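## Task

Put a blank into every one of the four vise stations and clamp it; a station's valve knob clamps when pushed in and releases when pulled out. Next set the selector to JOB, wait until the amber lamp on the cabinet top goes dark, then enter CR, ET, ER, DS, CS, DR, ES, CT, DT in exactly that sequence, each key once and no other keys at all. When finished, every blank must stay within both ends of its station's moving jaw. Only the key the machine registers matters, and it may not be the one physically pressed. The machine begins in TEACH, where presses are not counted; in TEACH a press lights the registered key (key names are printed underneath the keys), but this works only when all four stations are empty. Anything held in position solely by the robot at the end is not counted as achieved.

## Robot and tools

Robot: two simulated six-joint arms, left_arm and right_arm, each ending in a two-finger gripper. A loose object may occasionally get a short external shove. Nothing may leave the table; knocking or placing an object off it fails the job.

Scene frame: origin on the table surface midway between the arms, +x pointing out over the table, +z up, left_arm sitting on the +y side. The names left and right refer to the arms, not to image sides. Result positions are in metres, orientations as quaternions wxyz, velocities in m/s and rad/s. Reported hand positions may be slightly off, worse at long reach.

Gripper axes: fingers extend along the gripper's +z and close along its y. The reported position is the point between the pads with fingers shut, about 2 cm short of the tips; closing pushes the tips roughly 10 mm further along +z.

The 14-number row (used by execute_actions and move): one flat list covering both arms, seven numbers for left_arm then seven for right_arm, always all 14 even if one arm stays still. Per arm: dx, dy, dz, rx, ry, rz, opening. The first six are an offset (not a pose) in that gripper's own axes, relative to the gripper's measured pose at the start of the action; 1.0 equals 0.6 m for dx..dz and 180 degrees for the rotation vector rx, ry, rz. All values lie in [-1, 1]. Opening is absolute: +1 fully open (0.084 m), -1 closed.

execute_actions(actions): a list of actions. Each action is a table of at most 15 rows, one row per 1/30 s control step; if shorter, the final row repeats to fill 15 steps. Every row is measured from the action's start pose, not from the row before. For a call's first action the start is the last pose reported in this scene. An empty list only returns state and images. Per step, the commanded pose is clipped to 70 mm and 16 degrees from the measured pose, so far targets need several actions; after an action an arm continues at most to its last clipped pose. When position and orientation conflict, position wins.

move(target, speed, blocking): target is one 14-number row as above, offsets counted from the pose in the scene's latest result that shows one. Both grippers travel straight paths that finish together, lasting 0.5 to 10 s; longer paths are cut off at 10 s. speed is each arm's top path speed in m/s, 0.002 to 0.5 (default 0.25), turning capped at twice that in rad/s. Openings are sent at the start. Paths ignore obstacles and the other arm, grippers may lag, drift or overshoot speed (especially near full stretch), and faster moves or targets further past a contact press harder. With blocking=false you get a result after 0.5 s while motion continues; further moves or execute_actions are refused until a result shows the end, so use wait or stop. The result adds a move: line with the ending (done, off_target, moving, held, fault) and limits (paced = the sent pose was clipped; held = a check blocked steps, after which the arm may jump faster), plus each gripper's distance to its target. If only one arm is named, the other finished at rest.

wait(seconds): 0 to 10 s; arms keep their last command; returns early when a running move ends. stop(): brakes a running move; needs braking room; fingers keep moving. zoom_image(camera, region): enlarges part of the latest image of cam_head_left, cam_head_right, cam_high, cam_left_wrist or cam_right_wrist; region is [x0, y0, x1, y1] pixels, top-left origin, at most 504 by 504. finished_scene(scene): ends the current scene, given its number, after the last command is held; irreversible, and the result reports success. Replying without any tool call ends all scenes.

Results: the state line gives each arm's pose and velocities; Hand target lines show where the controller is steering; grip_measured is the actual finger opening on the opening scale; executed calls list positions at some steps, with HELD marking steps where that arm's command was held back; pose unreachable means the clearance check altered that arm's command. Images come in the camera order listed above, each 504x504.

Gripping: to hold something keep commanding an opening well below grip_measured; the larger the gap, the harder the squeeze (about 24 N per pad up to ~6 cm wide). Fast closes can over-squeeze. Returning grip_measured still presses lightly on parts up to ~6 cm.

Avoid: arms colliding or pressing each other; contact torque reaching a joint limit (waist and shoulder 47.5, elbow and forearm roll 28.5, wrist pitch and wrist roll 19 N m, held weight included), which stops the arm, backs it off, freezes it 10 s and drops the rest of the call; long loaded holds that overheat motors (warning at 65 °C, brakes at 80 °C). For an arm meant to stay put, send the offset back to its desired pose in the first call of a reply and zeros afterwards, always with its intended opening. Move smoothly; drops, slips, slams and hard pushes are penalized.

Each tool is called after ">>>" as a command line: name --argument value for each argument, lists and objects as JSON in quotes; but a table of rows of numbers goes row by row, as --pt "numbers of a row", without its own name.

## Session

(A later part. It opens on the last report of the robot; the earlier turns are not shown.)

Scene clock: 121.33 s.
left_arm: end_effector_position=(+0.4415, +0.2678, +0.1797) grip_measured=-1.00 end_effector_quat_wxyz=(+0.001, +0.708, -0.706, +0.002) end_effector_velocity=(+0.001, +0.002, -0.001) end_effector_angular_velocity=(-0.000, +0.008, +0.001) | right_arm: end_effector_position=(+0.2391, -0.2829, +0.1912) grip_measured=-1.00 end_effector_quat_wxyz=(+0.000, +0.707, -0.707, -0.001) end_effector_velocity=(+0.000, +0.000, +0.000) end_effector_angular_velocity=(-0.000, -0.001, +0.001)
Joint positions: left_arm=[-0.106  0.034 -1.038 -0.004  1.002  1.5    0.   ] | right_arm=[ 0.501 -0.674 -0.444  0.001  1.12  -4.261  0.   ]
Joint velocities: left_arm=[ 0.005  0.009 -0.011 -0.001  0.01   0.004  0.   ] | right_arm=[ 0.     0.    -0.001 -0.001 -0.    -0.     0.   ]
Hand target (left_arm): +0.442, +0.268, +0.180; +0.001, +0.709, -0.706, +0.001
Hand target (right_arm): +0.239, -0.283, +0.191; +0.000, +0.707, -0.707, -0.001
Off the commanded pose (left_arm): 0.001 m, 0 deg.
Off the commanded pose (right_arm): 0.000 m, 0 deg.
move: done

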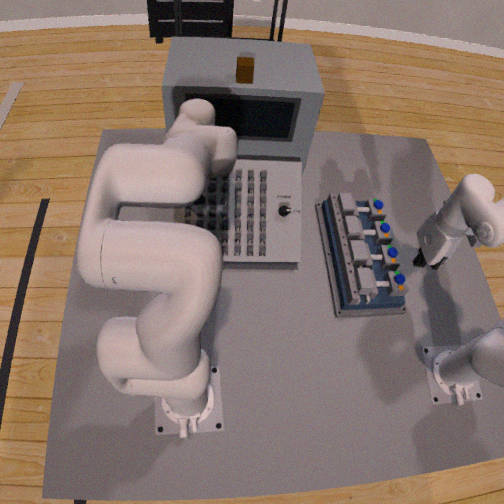

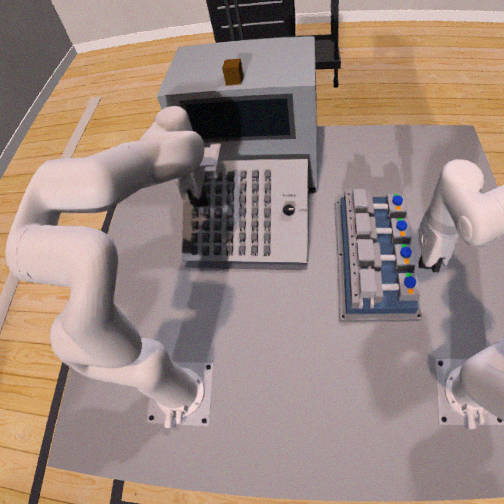

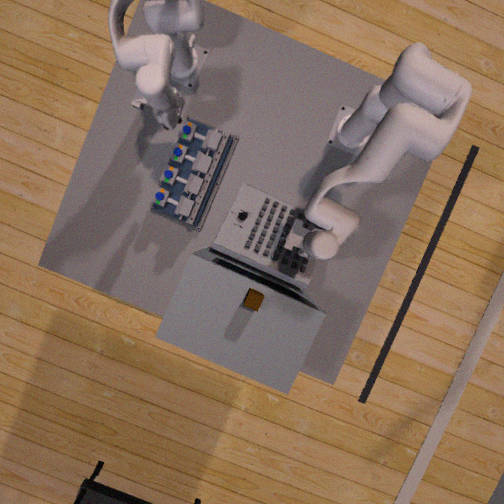

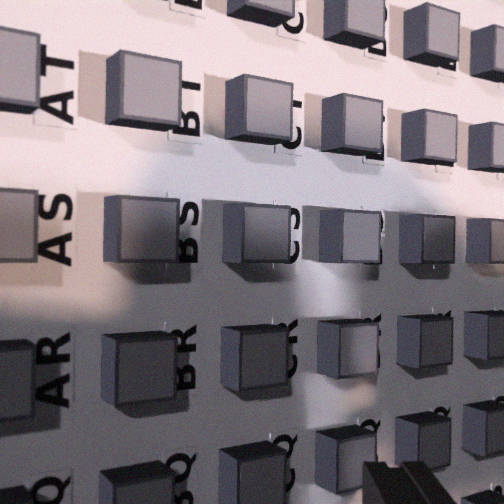

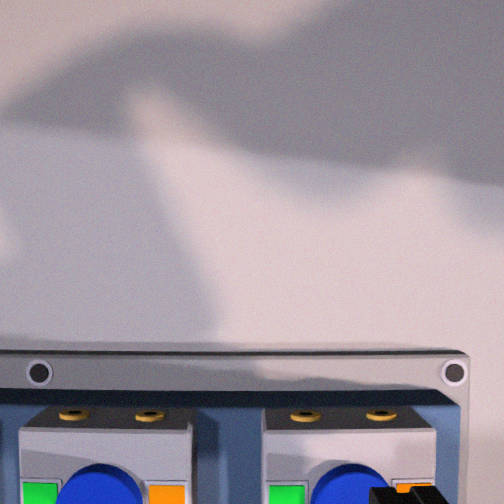

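>>> move --target '[0,-0.001,0.068,0,0,0,-1,0,0,0,0,0,0,-1]' --speed 0.08

>>> move --target '[0,0,-0.035,0,0,0,-1,0,0,0,0,0,0,-1]'

>>> move --target '[0.115,0.094,0.04,0,0,0,-1,0,0,0,0,0,0,-1]'

Scene clock: 122.97 s.
left_arm: end_effector_position=(+0.4426, +0.2678, +0.1420) grip_measured=-1.00 end_effector_quat_wxyz=(-0.000, +0.708, -0.706, +0.003) end_effector_velocity=(+0.002, +0.000, -0.002) end_effector_angular_velocity=(-0.000, -0.007, +0.000) | right_arm: end_effector_position=(+0.2391, -0.2829, +0.1912) grip_measured=-1.00 end_effector_quat_wxyz=(+0.000, +0.707, -0.707, -0.001) end_effector_velocity=(-0.000, -0.000, -0.001) end_effector_angular_velocity=(-0.000, +0.002, -0.001)
Joint positions: left_arm=[-0.106  0.086 -0.984 -0.004  0.894  1.5    0.   ] | right_arm=[ 0.501 -0.674 -0.444  0.001  1.12  -4.261  0.   ]
Joint velocities: left_arm=[ 0.     0.004  0.004  0.    -0.014 -0.     0.   ] | right_arm=[-0.     0.001  0.001  0.001 -0.    -0.     0.   ]
Hand target (left_arm): +0.442, +0.268, +0.139; +0.001, +0.708, -0.706, +0.002
Hand target (right_arm): +0.239, -0.283, +0.191; +0.000, +0.707, -0.707, -0.001
Off the commanded pose (left_arm): 0.003 m, 0 deg.
Off the commanded pose (right_arm): 0.000 m, 0 deg.
move: done

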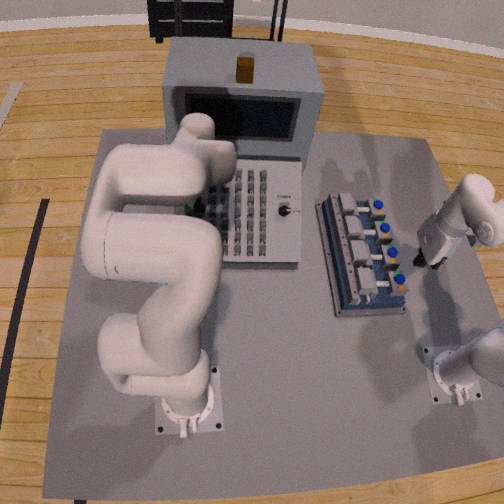

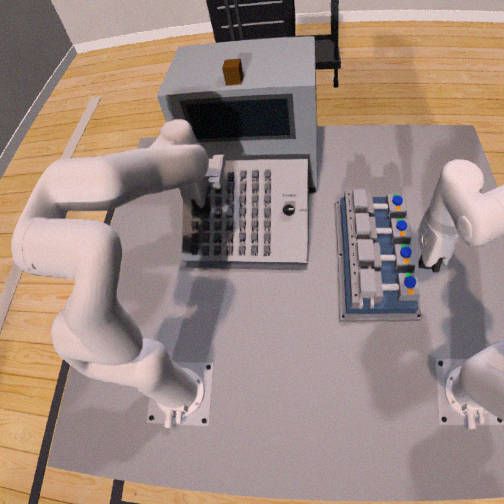

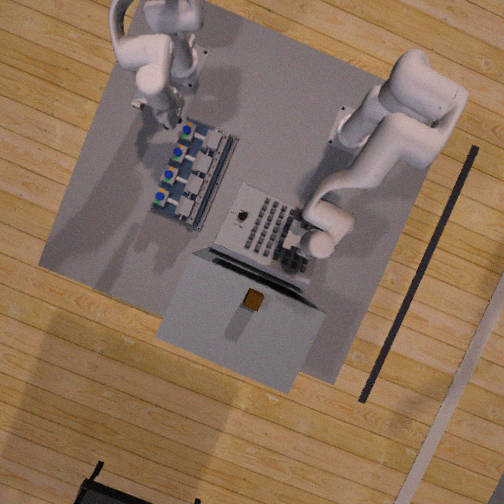

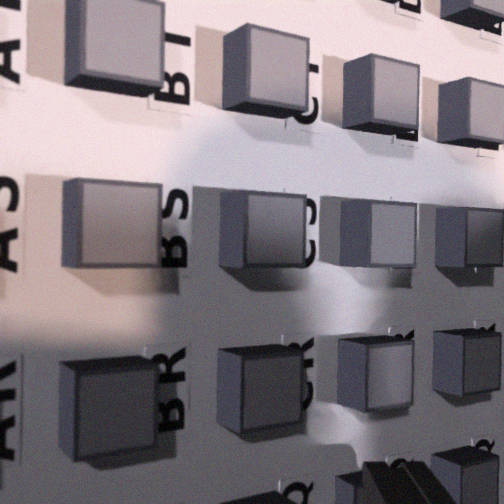

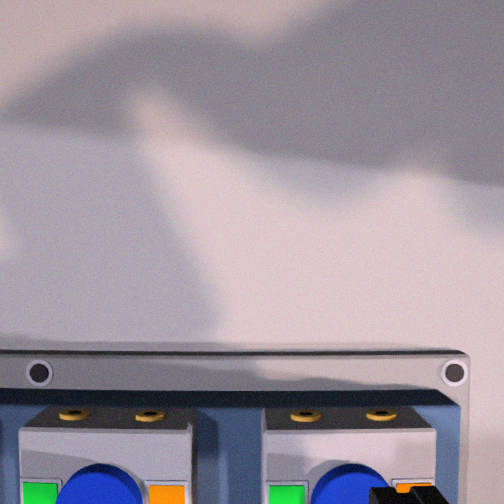

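Scene clock: 123.73 s.
left_arm: end_effector_position=(+0.4423, +0.2678, +0.1625) grip_measured=-1.00 end_effector_quat_wxyz=(-0.000, +0.708, -0.706, +0.003) end_effector_velocity=(+0.000, +0.000, +0.002) end_effector_angular_velocity=(-0.000, -0.001, -0.000) | right_arm: end_effector_position=(+0.2391, -0.2829, +0.1912) grip_measured=-1.00 end_effector_quat_wxyz=(+0.000, +0.707, -0.707, -0.001) end_effector_velocity=(-0.000, +0.000, -0.000) end_effector_angular_velocity=(+0.000, +0.001, +0.000)
Joint positions: left_arm=[-0.106  0.056 -1.012 -0.004  0.952  1.5    0.   ] | right_arm=[ 0.501 -0.674 -0.444  0.001  1.12  -4.261  0.   ]
Joint velocities: left_arm=[ 0.    -0.003 -0.003 -0.     0.006  0.     0.   ] | right_arm=[-0.     0.001 -0.     0.     0.    -0.001  0.   ]
Hand target (left_arm): +0.443, +0.268, +0.163; -0.000, +0.708, -0.706, +0.003
Hand target (right_arm): +0.239, -0.283, +0.191; +0.000, +0.707, -0.707, -0.001
Off the commanded pose (left_arm): 0.001 m, 0 deg.
Off the commanded pose (right_arm): 0.000 m, 0 deg.
move: done

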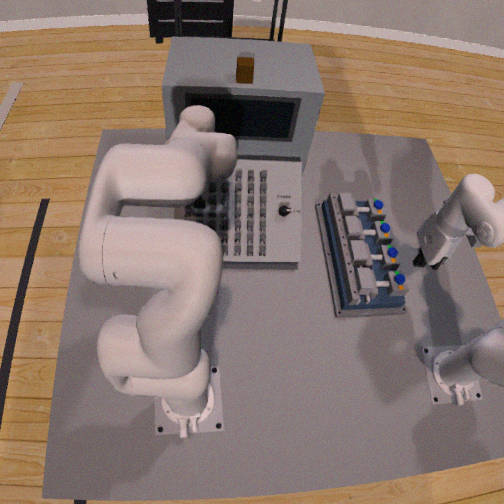

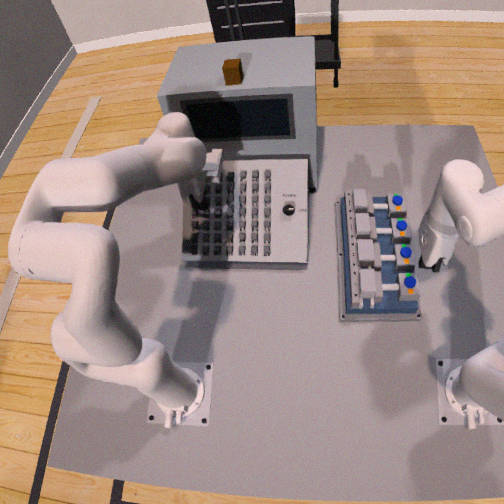

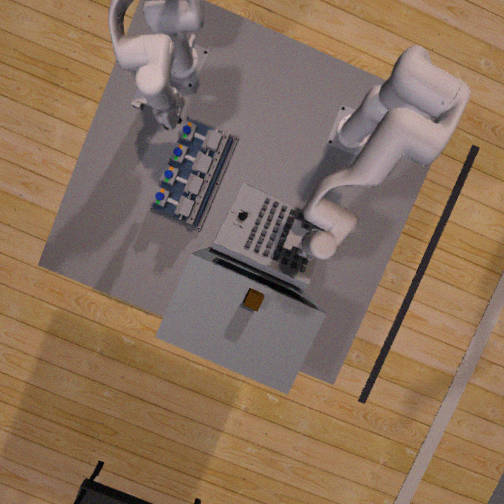

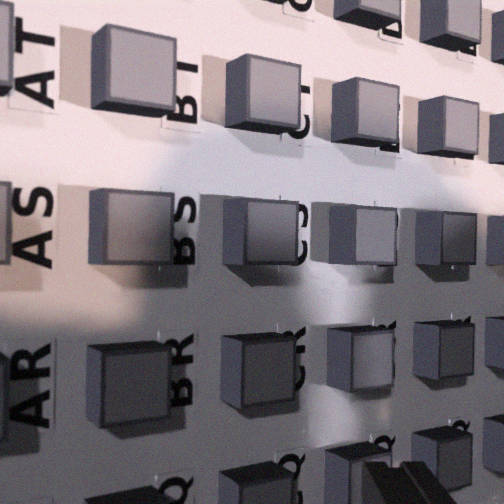

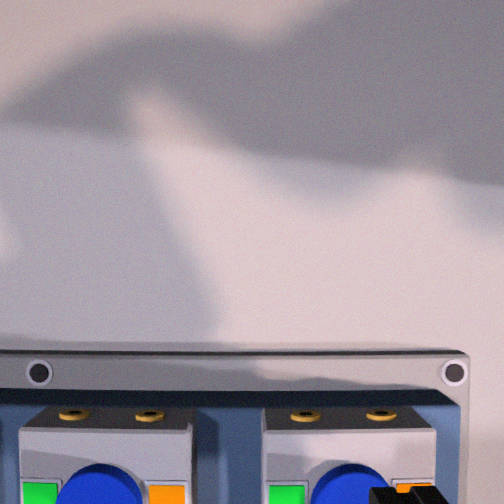

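Scene clock: 124.63 s.
left_arm: end_effector_position=(+0.3864, +0.1989, +0.1386) grip_measured=-1.00 end_effector_quat_wxyz=(+0.000, +0.709, -0.706, +0.003) end_effector_velocity=(-0.002, -0.001, -0.001) end_effector_angular_velocity=(+0.002, +0.003, +0.001) | right_arm: end_effector_position=(+0.2391, -0.2829, +0.1912) grip_measured=-1.00 end_effector_quat_wxyz=(+0.000, +0.707, -0.707, -0.001) end_effector_velocity=(-0.000, -0.000, -0.000) end_effector_angular_velocity=(-0.001, +0.001, +0.001)
Joint positions: left_arm=[-0.277 -0.052 -0.809 -0.004  0.857  1.329  0.   ] | right_arm=[ 0.501 -0.674 -0.444  0.001  1.12  -4.261  0.   ]
Joint velocities: left_arm=[-0.004 -0.001  0.006  0.001 -0.001 -0.006  0.   ] | right_arm=[ 0.    -0.     0.001 -0.     0.    -0.     0.   ]
Hand target (left_arm): +0.386, +0.199, +0.138; +0.000, +0.708, -0.706, +0.003
Hand target (right_arm): +0.239, -0.283, +0.191; +0.000, +0.707, -0.707, -0.001
Off the commanded pose (left_arm): 0.000 m, 0 deg.
Off the commanded pose (right_arm): 0.000 m, 0 deg.
move: done

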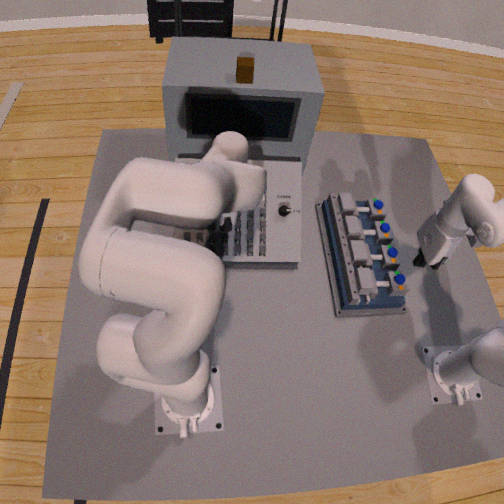

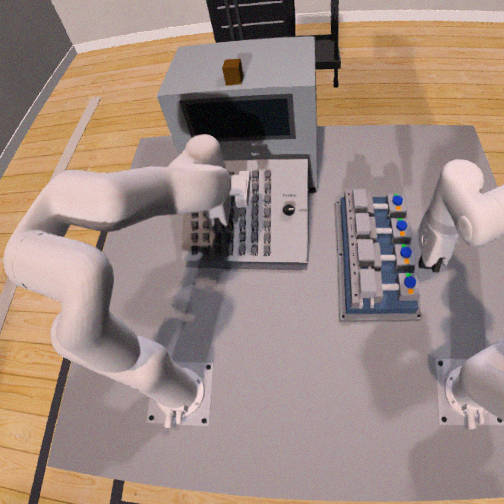

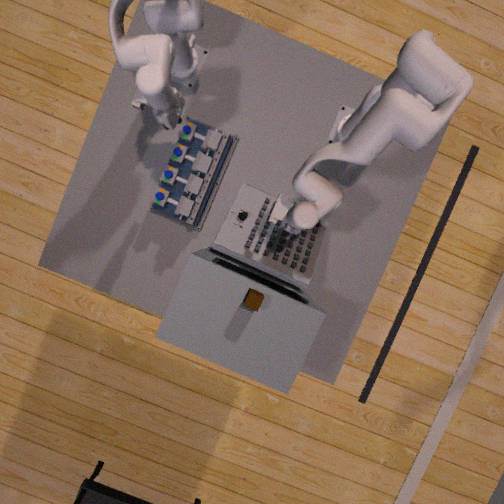

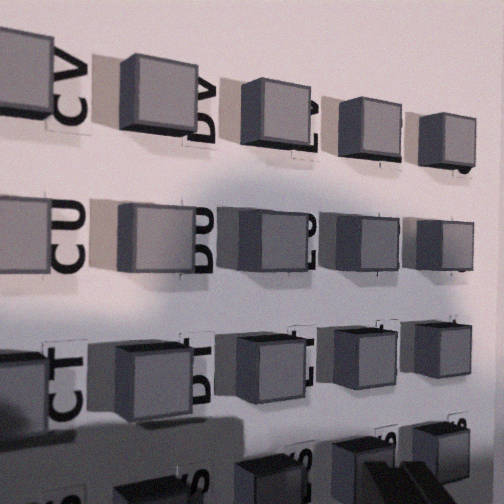

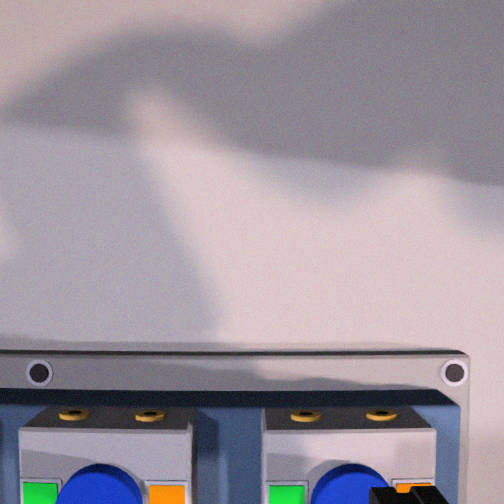

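>>> move --target '[0,0.001,0.059,0,0,0,-1,0,0,0,0,0,0,-1]' --speed 0.08

>>> execute_actions --actions '[[[0,0,-0.01,0,0,0,-1,0,0,0,0,0,0,-1],[0,0,-0.02,0,0,0,-1,0,0,0,0,0,0,-1],[0,0,-0.03,0,0,0,-1,0,0,0,0,0,0,-1],[0,0,-0.035,0,0,0,-1,0,0,0,0,0,0,-1],[0,0,-0.035,0,0,0,-1,0,0,0,0,0,0,-1],[-0.02,0,-0.035,0,0,0,-1,0,0,0,0,0,0,-1],[-0.04,0,-0.035,0,0,0,-1,0,0,0,0,0,0,-1],[-0.06,0,-0.035,0,0,0,-1,0,0,0,0,0,0,-1],[-0.08,0,-0.035,0,0,0,-1,0,0,0,0,0,0,-1],[-0.1,0,-0.035,0,0,0,-1,0,0,0,0,0,0,-1],[-0.115,0,-0.035,0,0,0,-1,0,0,0,0,0,0,-1]]]'

>>> wait --seconds 0.3

Scene clock: 127.10 s.
left_arm: end_effector_position=(+0.3875, +0.1986, +0.1071) grip_measured=-1.00 end_effector_quat_wxyz=(-0.002, +0.709, -0.706, +0.005) end_effector_velocity=(-0.000, +0.000, -0.004) end_effector_angular_velocity=(+0.000, +0.000, -0.000) | right_arm: end_effector_position=(+0.2391, -0.2829, +0.1912) grip_measured=-1.00 end_effector_quat_wxyz=(+0.000, +0.707, -0.707, -0.001) end_effector_velocity=(-0.000, +0.000, -0.000) end_effector_angular_velocity=(+0.001, +0.000, -0.000)
Joint positions: left_arm=[-0.278  0.007 -0.772 -0.004  0.755  1.328  0.   ] | right_arm=[ 0.501 -0.674 -0.444  0.001  1.12  -4.261  0.   ]
Joint velocities: left_arm=[ 0.     0.008  0.005  0.    -0.012  0.     0.   ] | right_arm=[ 0.001 -0.001  0.001  0.001 -0.     0.001  0.   ]
Hand target (left_arm): +0.386, +0.199, +0.103; +0.000, +0.709, -0.706, +0.003
Hand target (right_arm): +0.239, -0.283, +0.191; +0.000, +0.707, -0.707, -0.001
Off the commanded pose (left_arm): 0.004 m, 0 deg.
Off the commanded pose (right_arm): 0.000 m, 0 deg.
move: off_target (left_arm)

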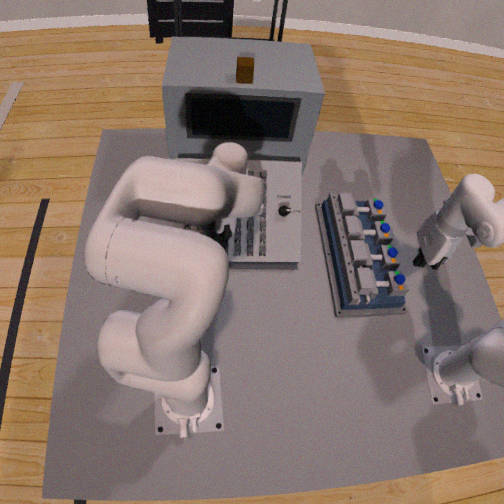

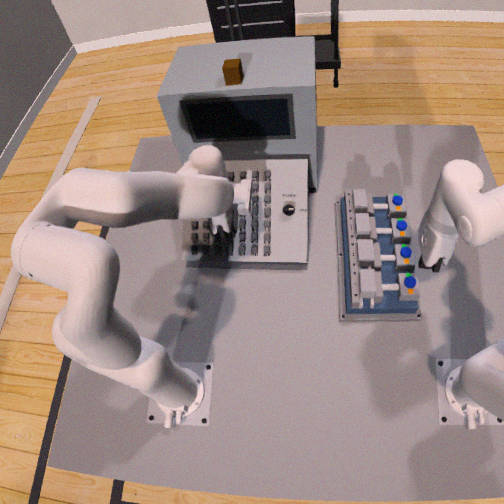

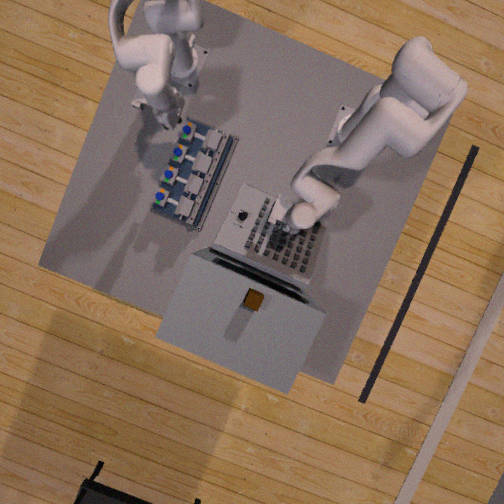

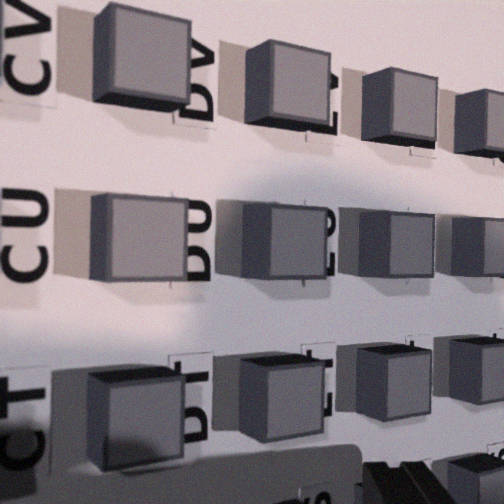

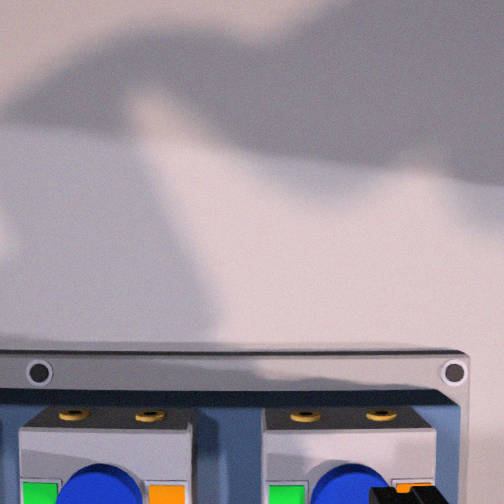

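Scene clock: 127.60 s.
left_arm: end_effector_position=(+0.3857, +0.2584, +0.1259) grip_measured=-1.00 end_effector_quat_wxyz=(-0.002, +0.710, -0.704, +0.003) end_effector_velocity=(+0.005, +0.132, +0.013) end_effector_angular_velocity=(-0.018, -0.016, -0.002) | right_arm: end_effector_position=(+0.2391, -0.2829, +0.1912) grip_measured=-1.00 end_effector_quat_wxyz=(+0.000, +0.707, -0.707, -0.001) end_effector_velocity=(+0.000, +0.000, +0.000) end_effector_angular_velocity=(+0.002, -0.000, -0.001)
Joint positions: left_arm=[-0.139 -0.067 -0.751  0.     0.811  1.46   0.   ] | right_arm=[ 0.501 -0.674 -0.444  0.001  1.12  -4.261  0.   ]
Joint velocities: left_arm=[ 0.327 -0.064  0.033 -0.026  0.013  0.347  0.   ] | right_arm=[ 0.     0.    -0.001  0.001 -0.     0.001  0.   ]
Hand target (left_arm): +0.387, +0.267, +0.128; -0.002, +0.709, -0.705, +0.005
Hand target (right_arm): +0.239, -0.283, +0.191; +0.000, +0.707, -0.707, -0.001
Off the commanded pose (left_arm): 0.010 m, 0 deg.
Off the commanded pose (right_arm): 0.000 m, 0 deg.
Step readings (end_effector_position):
0: left_arm (+0.3875, +0.1986, +0.1071) | right_arm (+0.2391, -0.2829, +0.1912)
1: left_arm (+0.3875, +0.1986, +0.1071) | right_arm (+0.2391, -0.2829, +0.1912)
2: left_arm (+0.3874, +0.1986, +0.1078) | right_arm (+0.2391, -0.2829, +0.1912)
4: left_arm (+0.3863, +0.1988, +0.1105) | right_arm (+0.2391, -0.2829, +0.1912)
8: left_arm (+0.3863, +0.2042, +0.1218) | right_arm (+0.2391, -0.2829, +0.1912)
15: end_effector_position above

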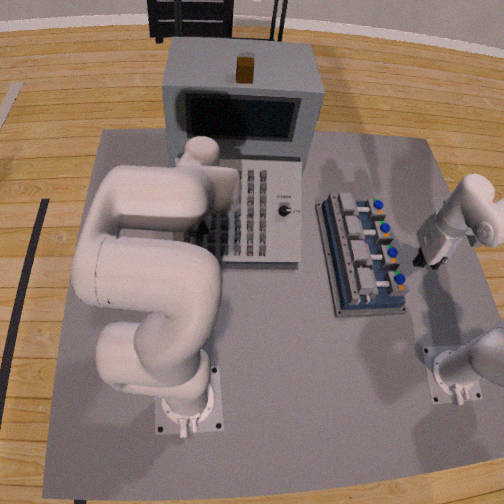

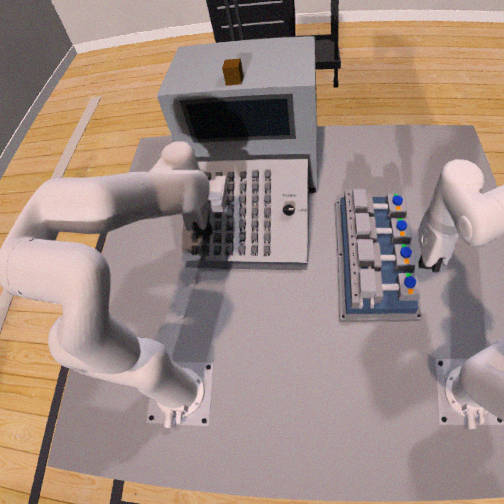

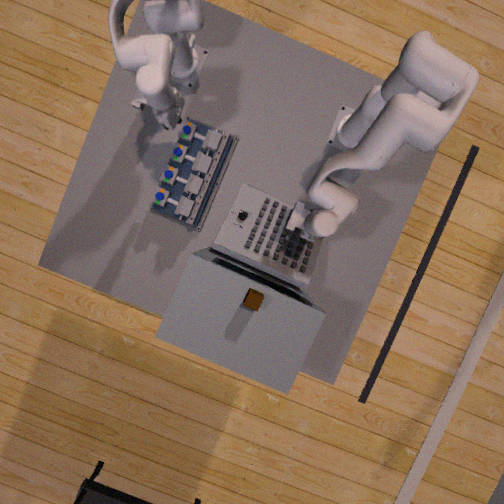

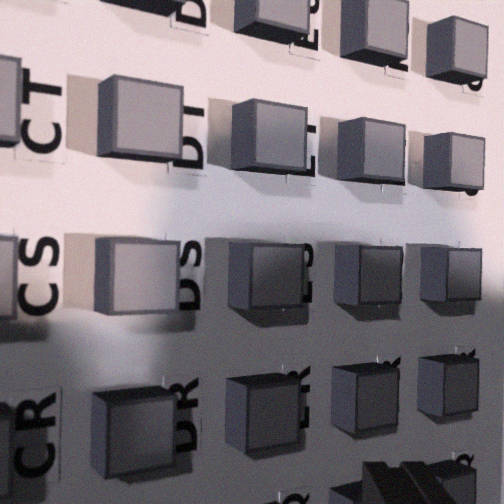

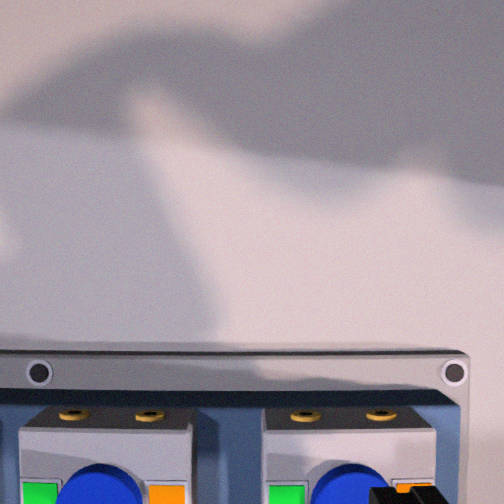

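Scene clock: 127.90 s.
left_arm: end_effector_position=(+0.3868, +0.2670, +0.1275) grip_measured=-1.00 end_effector_quat_wxyz=(-0.002, +0.709, -0.706, +0.005) end_effector_velocity=(+0.000, +0.002, +0.001) end_effector_angular_velocity=(-0.001, -0.003, -0.001) | right_arm: end_effector_position=(+0.2391, -0.2829, +0.1912) grip_measured=-1.00 end_effector_quat_wxyz=(+0.000, +0.707, -0.707, -0.001) end_effector_velocity=(+0.000, +0.000, +0.000) end_effector_angular_velocity=(+0.001, -0.001, +0.000)
Joint positions: left_arm=[-0.117 -0.071 -0.752 -0.004  0.812  1.488  0.   ] | right_arm=[ 0.501 -0.674 -0.444  0.001  1.12  -4.261  0.   ]
Joint velocities: left_arm=[ 0.005 -0.003  0.    -0.    -0.001  0.007  0.   ] | right_arm=[ 0.    -0.    -0.001  0.    -0.    -0.     0.   ]
Hand target (left_arm): +0.387, +0.267, +0.128; -0.002, +0.709, -0.705, +0.005
Hand target (right_arm): +0.239, -0.283, +0.191; +0.000, +0.707, -0.707, -0.001
Off the commanded pose (left_arm): 0.001 m, 0 deg.
Off the commanded pose (right_arm): 0.000 m, 0 deg.
wait: 0.30 s; no rest

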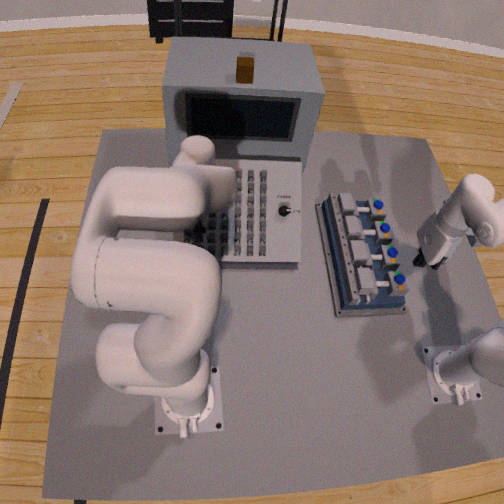

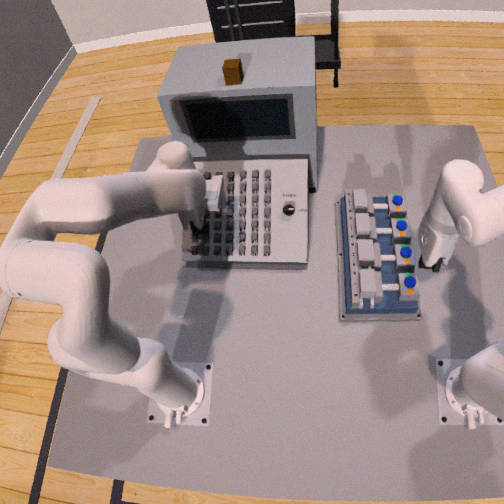

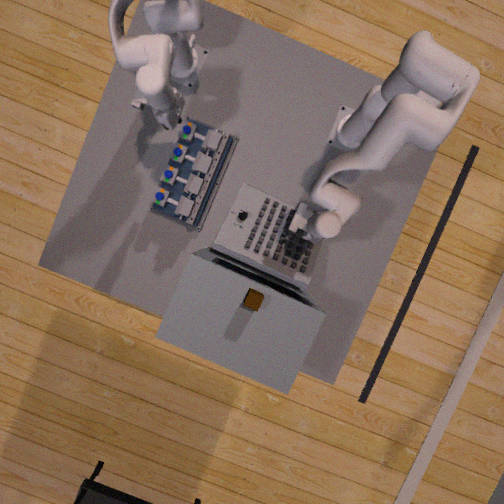

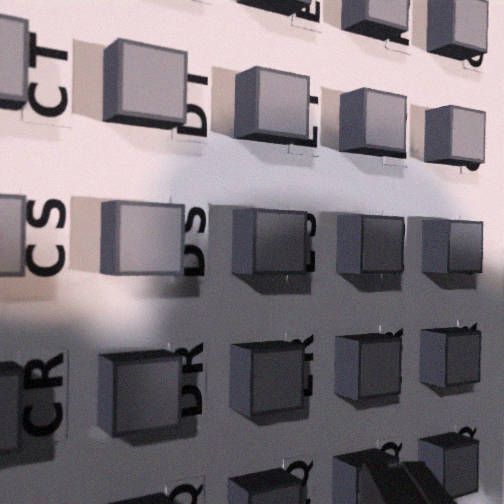

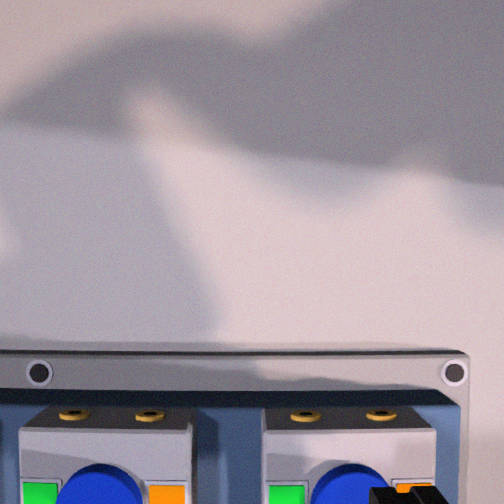

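>>> execute_actions --actions '[]'

>>> move --target '[-0.001,0.002,0.041,0,0,0,-1,0,0,0,0,0,0,-1]' --speed 0.08

>>> move --target '[0,0.002,-0.066,0,0,0,-1,0,0,0,0,0,0,-1]'

>>> move --target '[0.0575,-0.046,0,0,0,0,-1,0,0,0,0,0,0,-1]'

Scene clock: 130.97 s.
left_arm: end_effector_position=(+0.3869, +0.2674, +0.1278) grip_measured=-1.00 end_effector_quat_wxyz=(-0.002, +0.709, -0.705, +0.005) end_effector_velocity=(-0.000, +0.000, -0.000) end_effector_angular_velocity=(+0.001, +0.002, -0.001) | right_arm: end_effector_position=(+0.2391, -0.2829, +0.1912) grip_measured=-1.00 end_effector_quat_wxyz=(+0.000, +0.707, -0.707, -0.001) end_effector_velocity=(+0.001, +0.000, +0.001) end_effector_angular_velocity=(+0.001, -0.002, +0.000)
Joint positions: left_arm=[-0.116 -0.071 -0.752 -0.004  0.812  1.489  0.   ] | right_arm=[ 0.501 -0.674 -0.444  0.001  1.12  -4.261  0.   ]
Joint velocities: left_arm=[ 0.     0.001 -0.     0.002  0.001  0.     0.   ] | right_arm=[ 0.     0.    -0.002 -0.    -0.     0.     0.   ]
Hand target (left_arm): +0.387, +0.267, +0.128; -0.002, +0.709, -0.705, +0.005
Hand target (right_arm): +0.239, -0.283, +0.191; +0.000, +0.707, -0.707, -0.001
Off the commanded pose (left_arm): 0.000 m, 0 deg.
Off the commanded pose (right_arm): 0.000 m, 0 deg.

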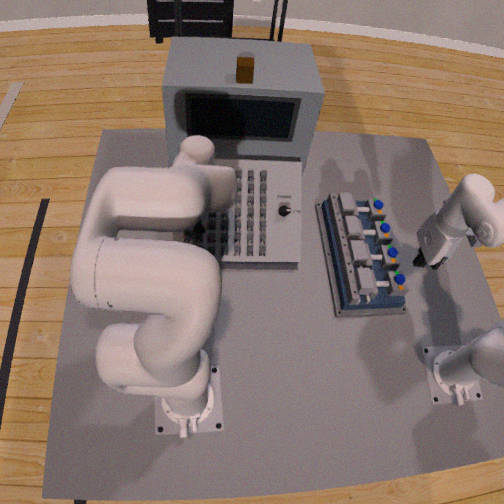

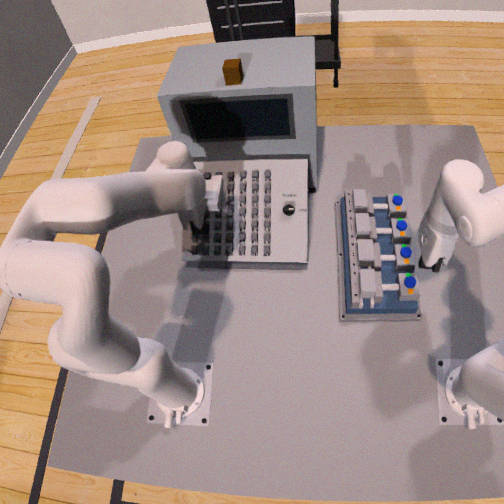

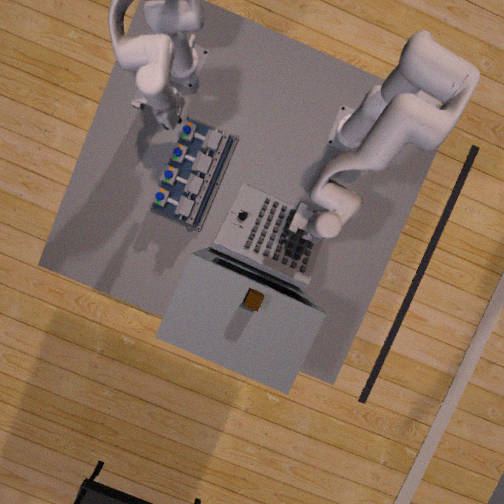

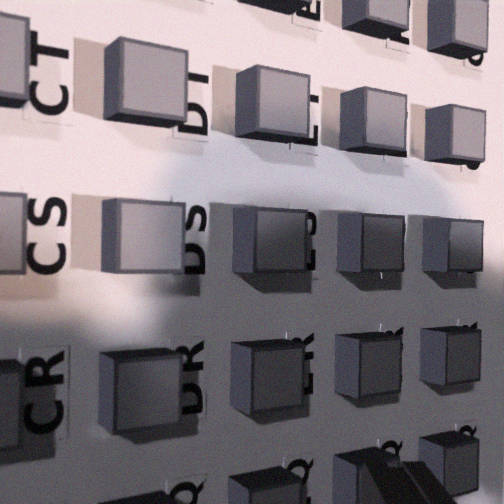

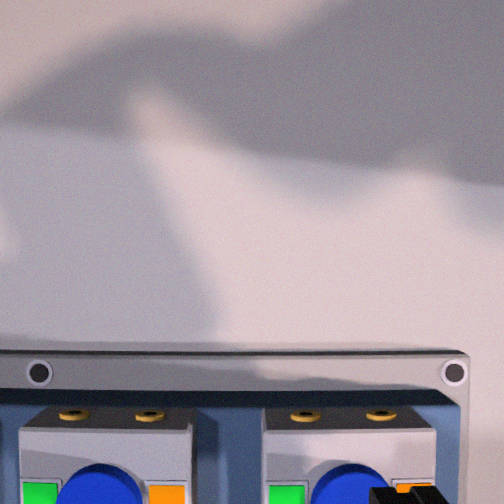

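Scene clock: 131.70 s.
left_arm: end_effector_position=(+0.3871, +0.2678, +0.1066) grip_measured=-1.00 end_effector_quat_wxyz=(-0.004, +0.709, -0.705, +0.007) end_effector_velocity=(+0.001, +0.000, -0.003) end_effector_angular_velocity=(+0.000, -0.003, -0.001) | right_arm: end_effector_position=(+0.2391, -0.2829, +0.1912) grip_measured=-1.00 end_effector_quat_wxyz=(+0.000, +0.707, -0.707, -0.001) end_effector_velocity=(+0.000, -0.000, +0.000) end_effector_angular_velocity=(+0.000, -0.000, -0.000)
Joint positions: left_arm=[-0.115 -0.031 -0.725 -0.004  0.741  1.49   0.   ] | right_arm=[ 0.501 -0.674 -0.444  0.001  1.12  -4.261  0.   ]
Joint velocities: left_arm=[ 0.     0.008  0.003  0.001 -0.014  0.     0.   ] | right_arm=[-0. -0.  0. -0. -0.  0.  0.]
Hand target (left_arm): +0.386, +0.268, +0.103; -0.002, +0.709, -0.705, +0.005
Hand target (right_arm): +0.239, -0.283, +0.191; +0.000, +0.707, -0.707, -0.001
Off the commanded pose (left_arm): 0.004 m, 0 deg.
Off the commanded pose (right_arm): 0.000 m, 0 deg.
move: off_target (left_arm)

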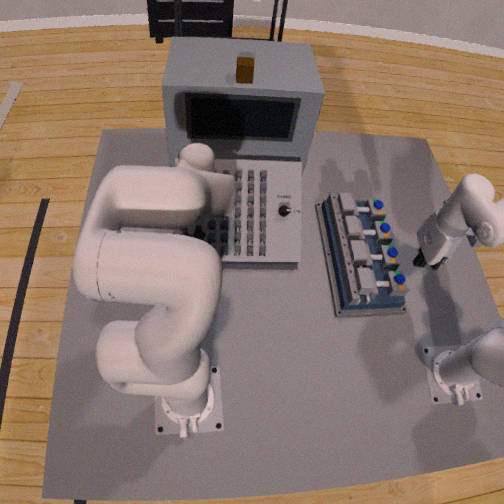

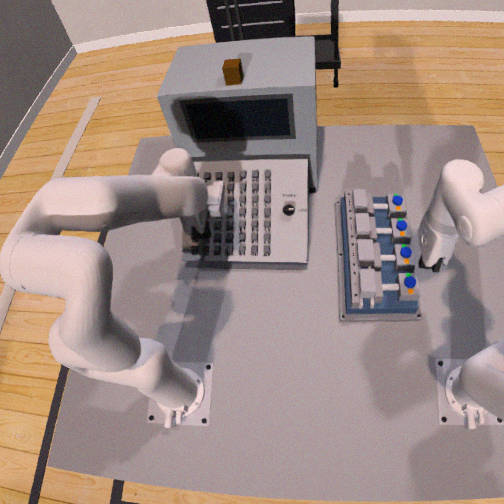

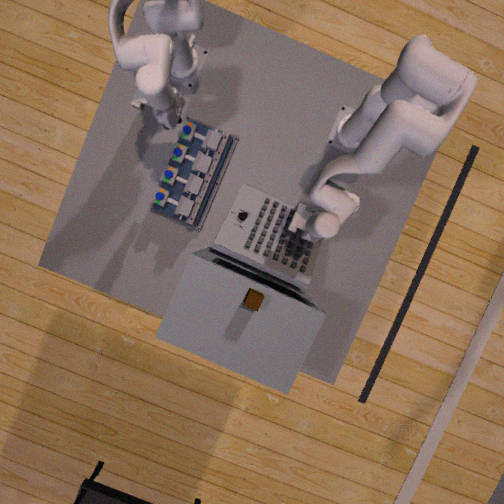

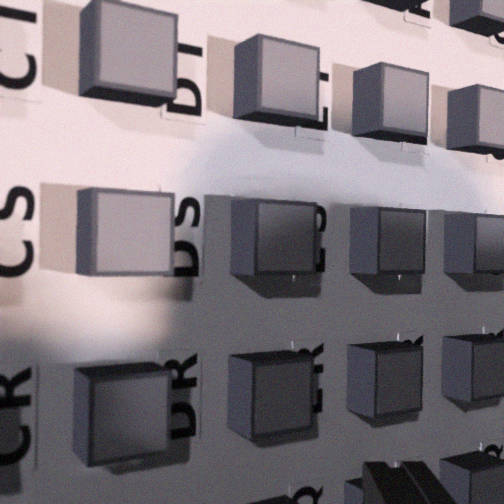

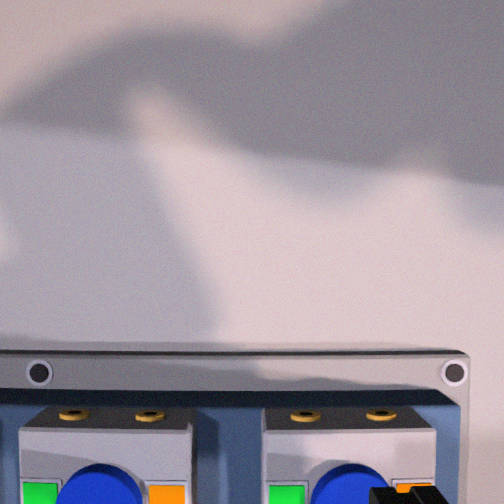

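Scene clock: 132.53 s.
left_arm: end_effector_position=(+0.3851, +0.2679, +0.1456) grip_measured=-1.00 end_effector_quat_wxyz=(-0.003, +0.709, -0.705, +0.006) end_effector_velocity=(+0.001, -0.000, +0.003) end_effector_angular_velocity=(+0.000, -0.004, -0.001) | right_arm: end_effector_position=(+0.2391, -0.2829, +0.1912) grip_measured=-1.00 end_effector_quat_wxyz=(+0.000, +0.707, -0.707, -0.001) end_effector_velocity=(-0.000, -0.000, -0.001) end_effector_angular_velocity=(-0.001, +0.001, +0.000)
Joint positions: left_arm=[-0.115 -0.112 -0.764 -0.004  0.862  1.49   0.   ] | right_arm=[ 0.501 -0.674 -0.444  0.001  1.12  -4.261  0.   ]
Joint velocities: left_arm=[-0.    -0.005 -0.004  0.001  0.005  0.     0.   ] | right_arm=[ 0.    -0.     0.001 -0.    -0.    -0.     0.   ]
Hand target (left_arm): +0.385, +0.268, +0.146; -0.004, +0.709, -0.705, +0.007
Hand target (right_arm): +0.239, -0.283, +0.191; +0.000, +0.707, -0.707, -0.001
Off the commanded pose (left_arm): 0.001 m, 0 deg.
Off the commanded pose (right_arm): 0.000 m, 0 deg.
move: done

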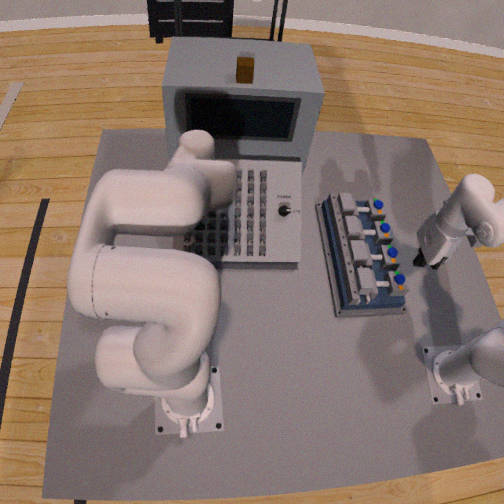

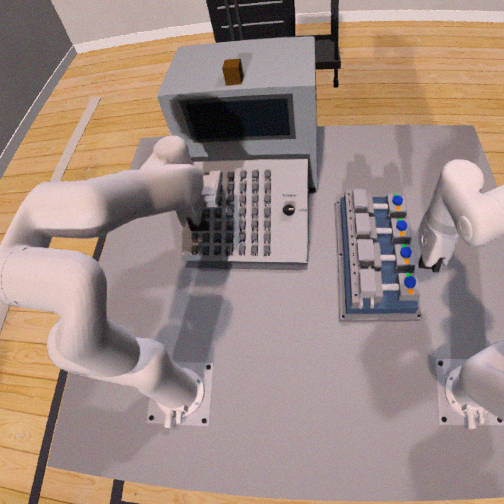

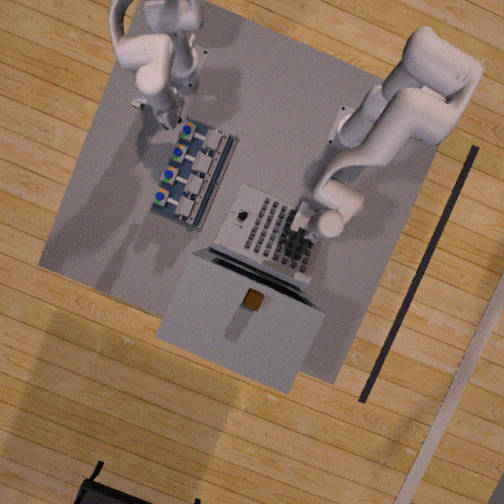

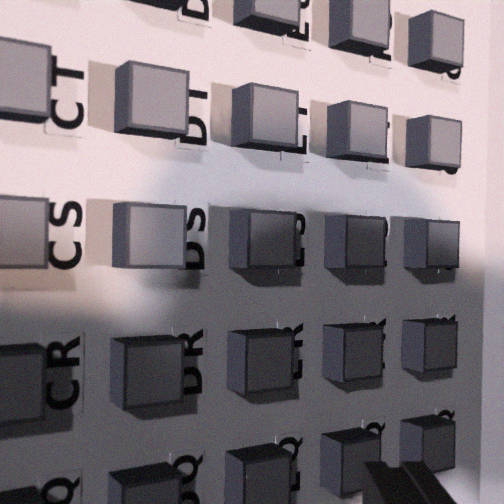

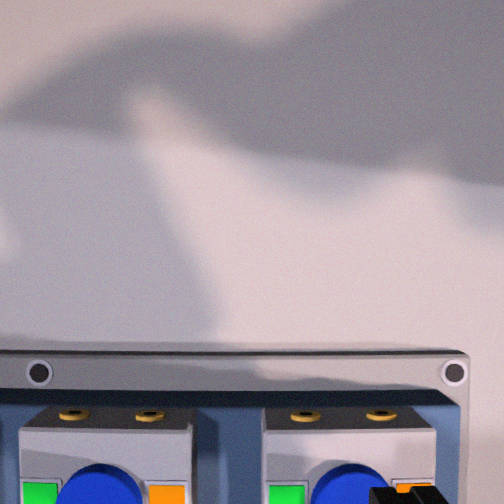

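Scene clock: 133.37 s.
left_arm: end_effector_position=(+0.4126, +0.2336, +0.1461) grip_measured=-1.00 end_effector_quat_wxyz=(-0.003, +0.709, -0.705, +0.006) end_effector_velocity=(+0.002, -0.001, +0.001) end_effector_angular_velocity=(-0.001, -0.002, +0.001) | right_arm: end_effector_position=(+0.2391, -0.2829, +0.1912) grip_measured=-1.00 end_effector_quat_wxyz=(+0.000, +0.707, -0.707, -0.001) end_effector_velocity=(+0.000, +0.000, +0.000) end_effector_angular_velocity=(+0.001, +0.000, +0.000)
Joint positions: left_arm=[-0.188 -0.01  -0.879 -0.003  0.875  1.417  0.   ] | right_arm=[ 0.501 -0.674 -0.444  0.001  1.12  -4.261  0.   ]
Joint velocities: left_arm=[-0.002  0.003 -0.006 -0.     0.    -0.003  0.   ] | right_arm=[ 0.     0.001 -0.001  0.001  0.    -0.     0.   ]
Hand target (left_arm): +0.413, +0.233, +0.146; -0.003, +0.709, -0.705, +0.006
Hand target (right_arm): +0.239, -0.283, +0.191; +0.000, +0.707, -0.707, -0.001
Off the commanded pose (left_arm): 0.000 m, 0 deg.
Off the commanded pose (right_arm): 0.000 m, 0 deg.
move: done

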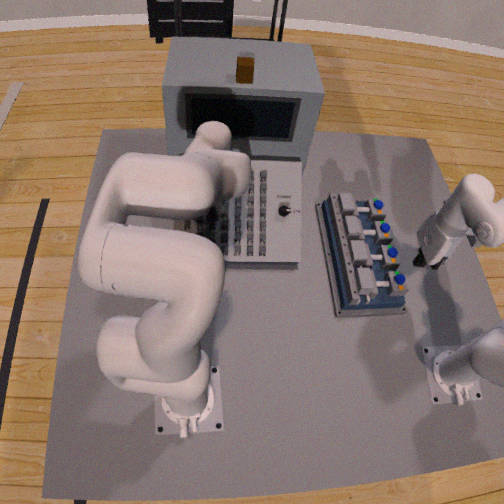

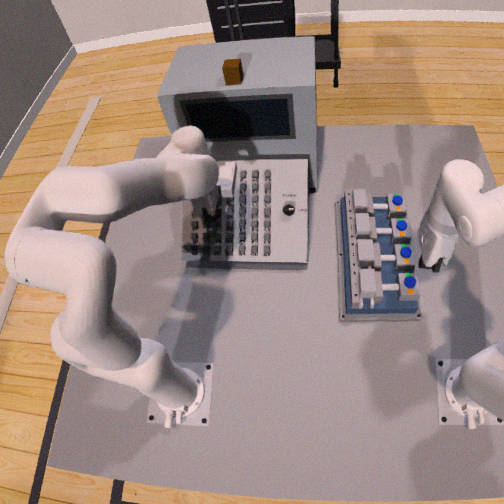

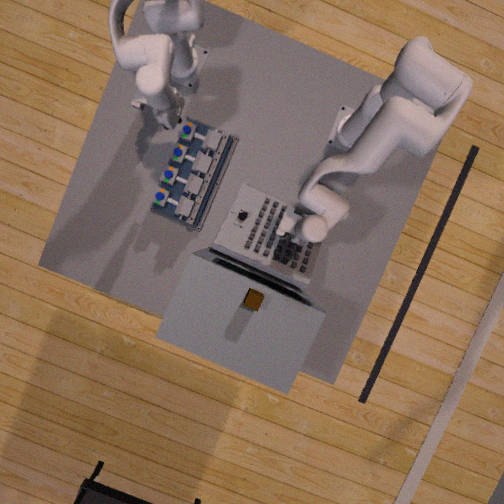

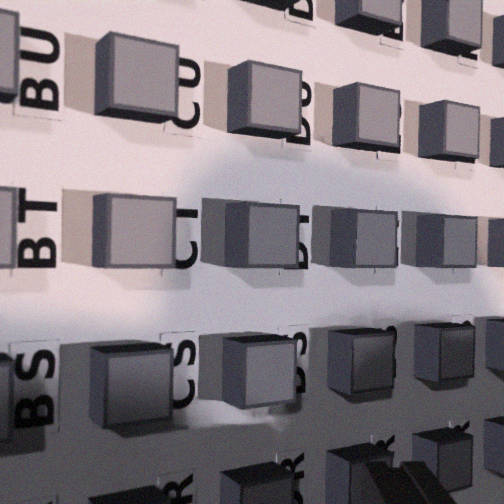

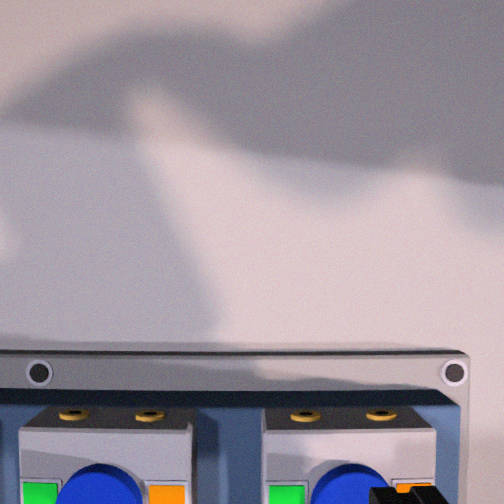

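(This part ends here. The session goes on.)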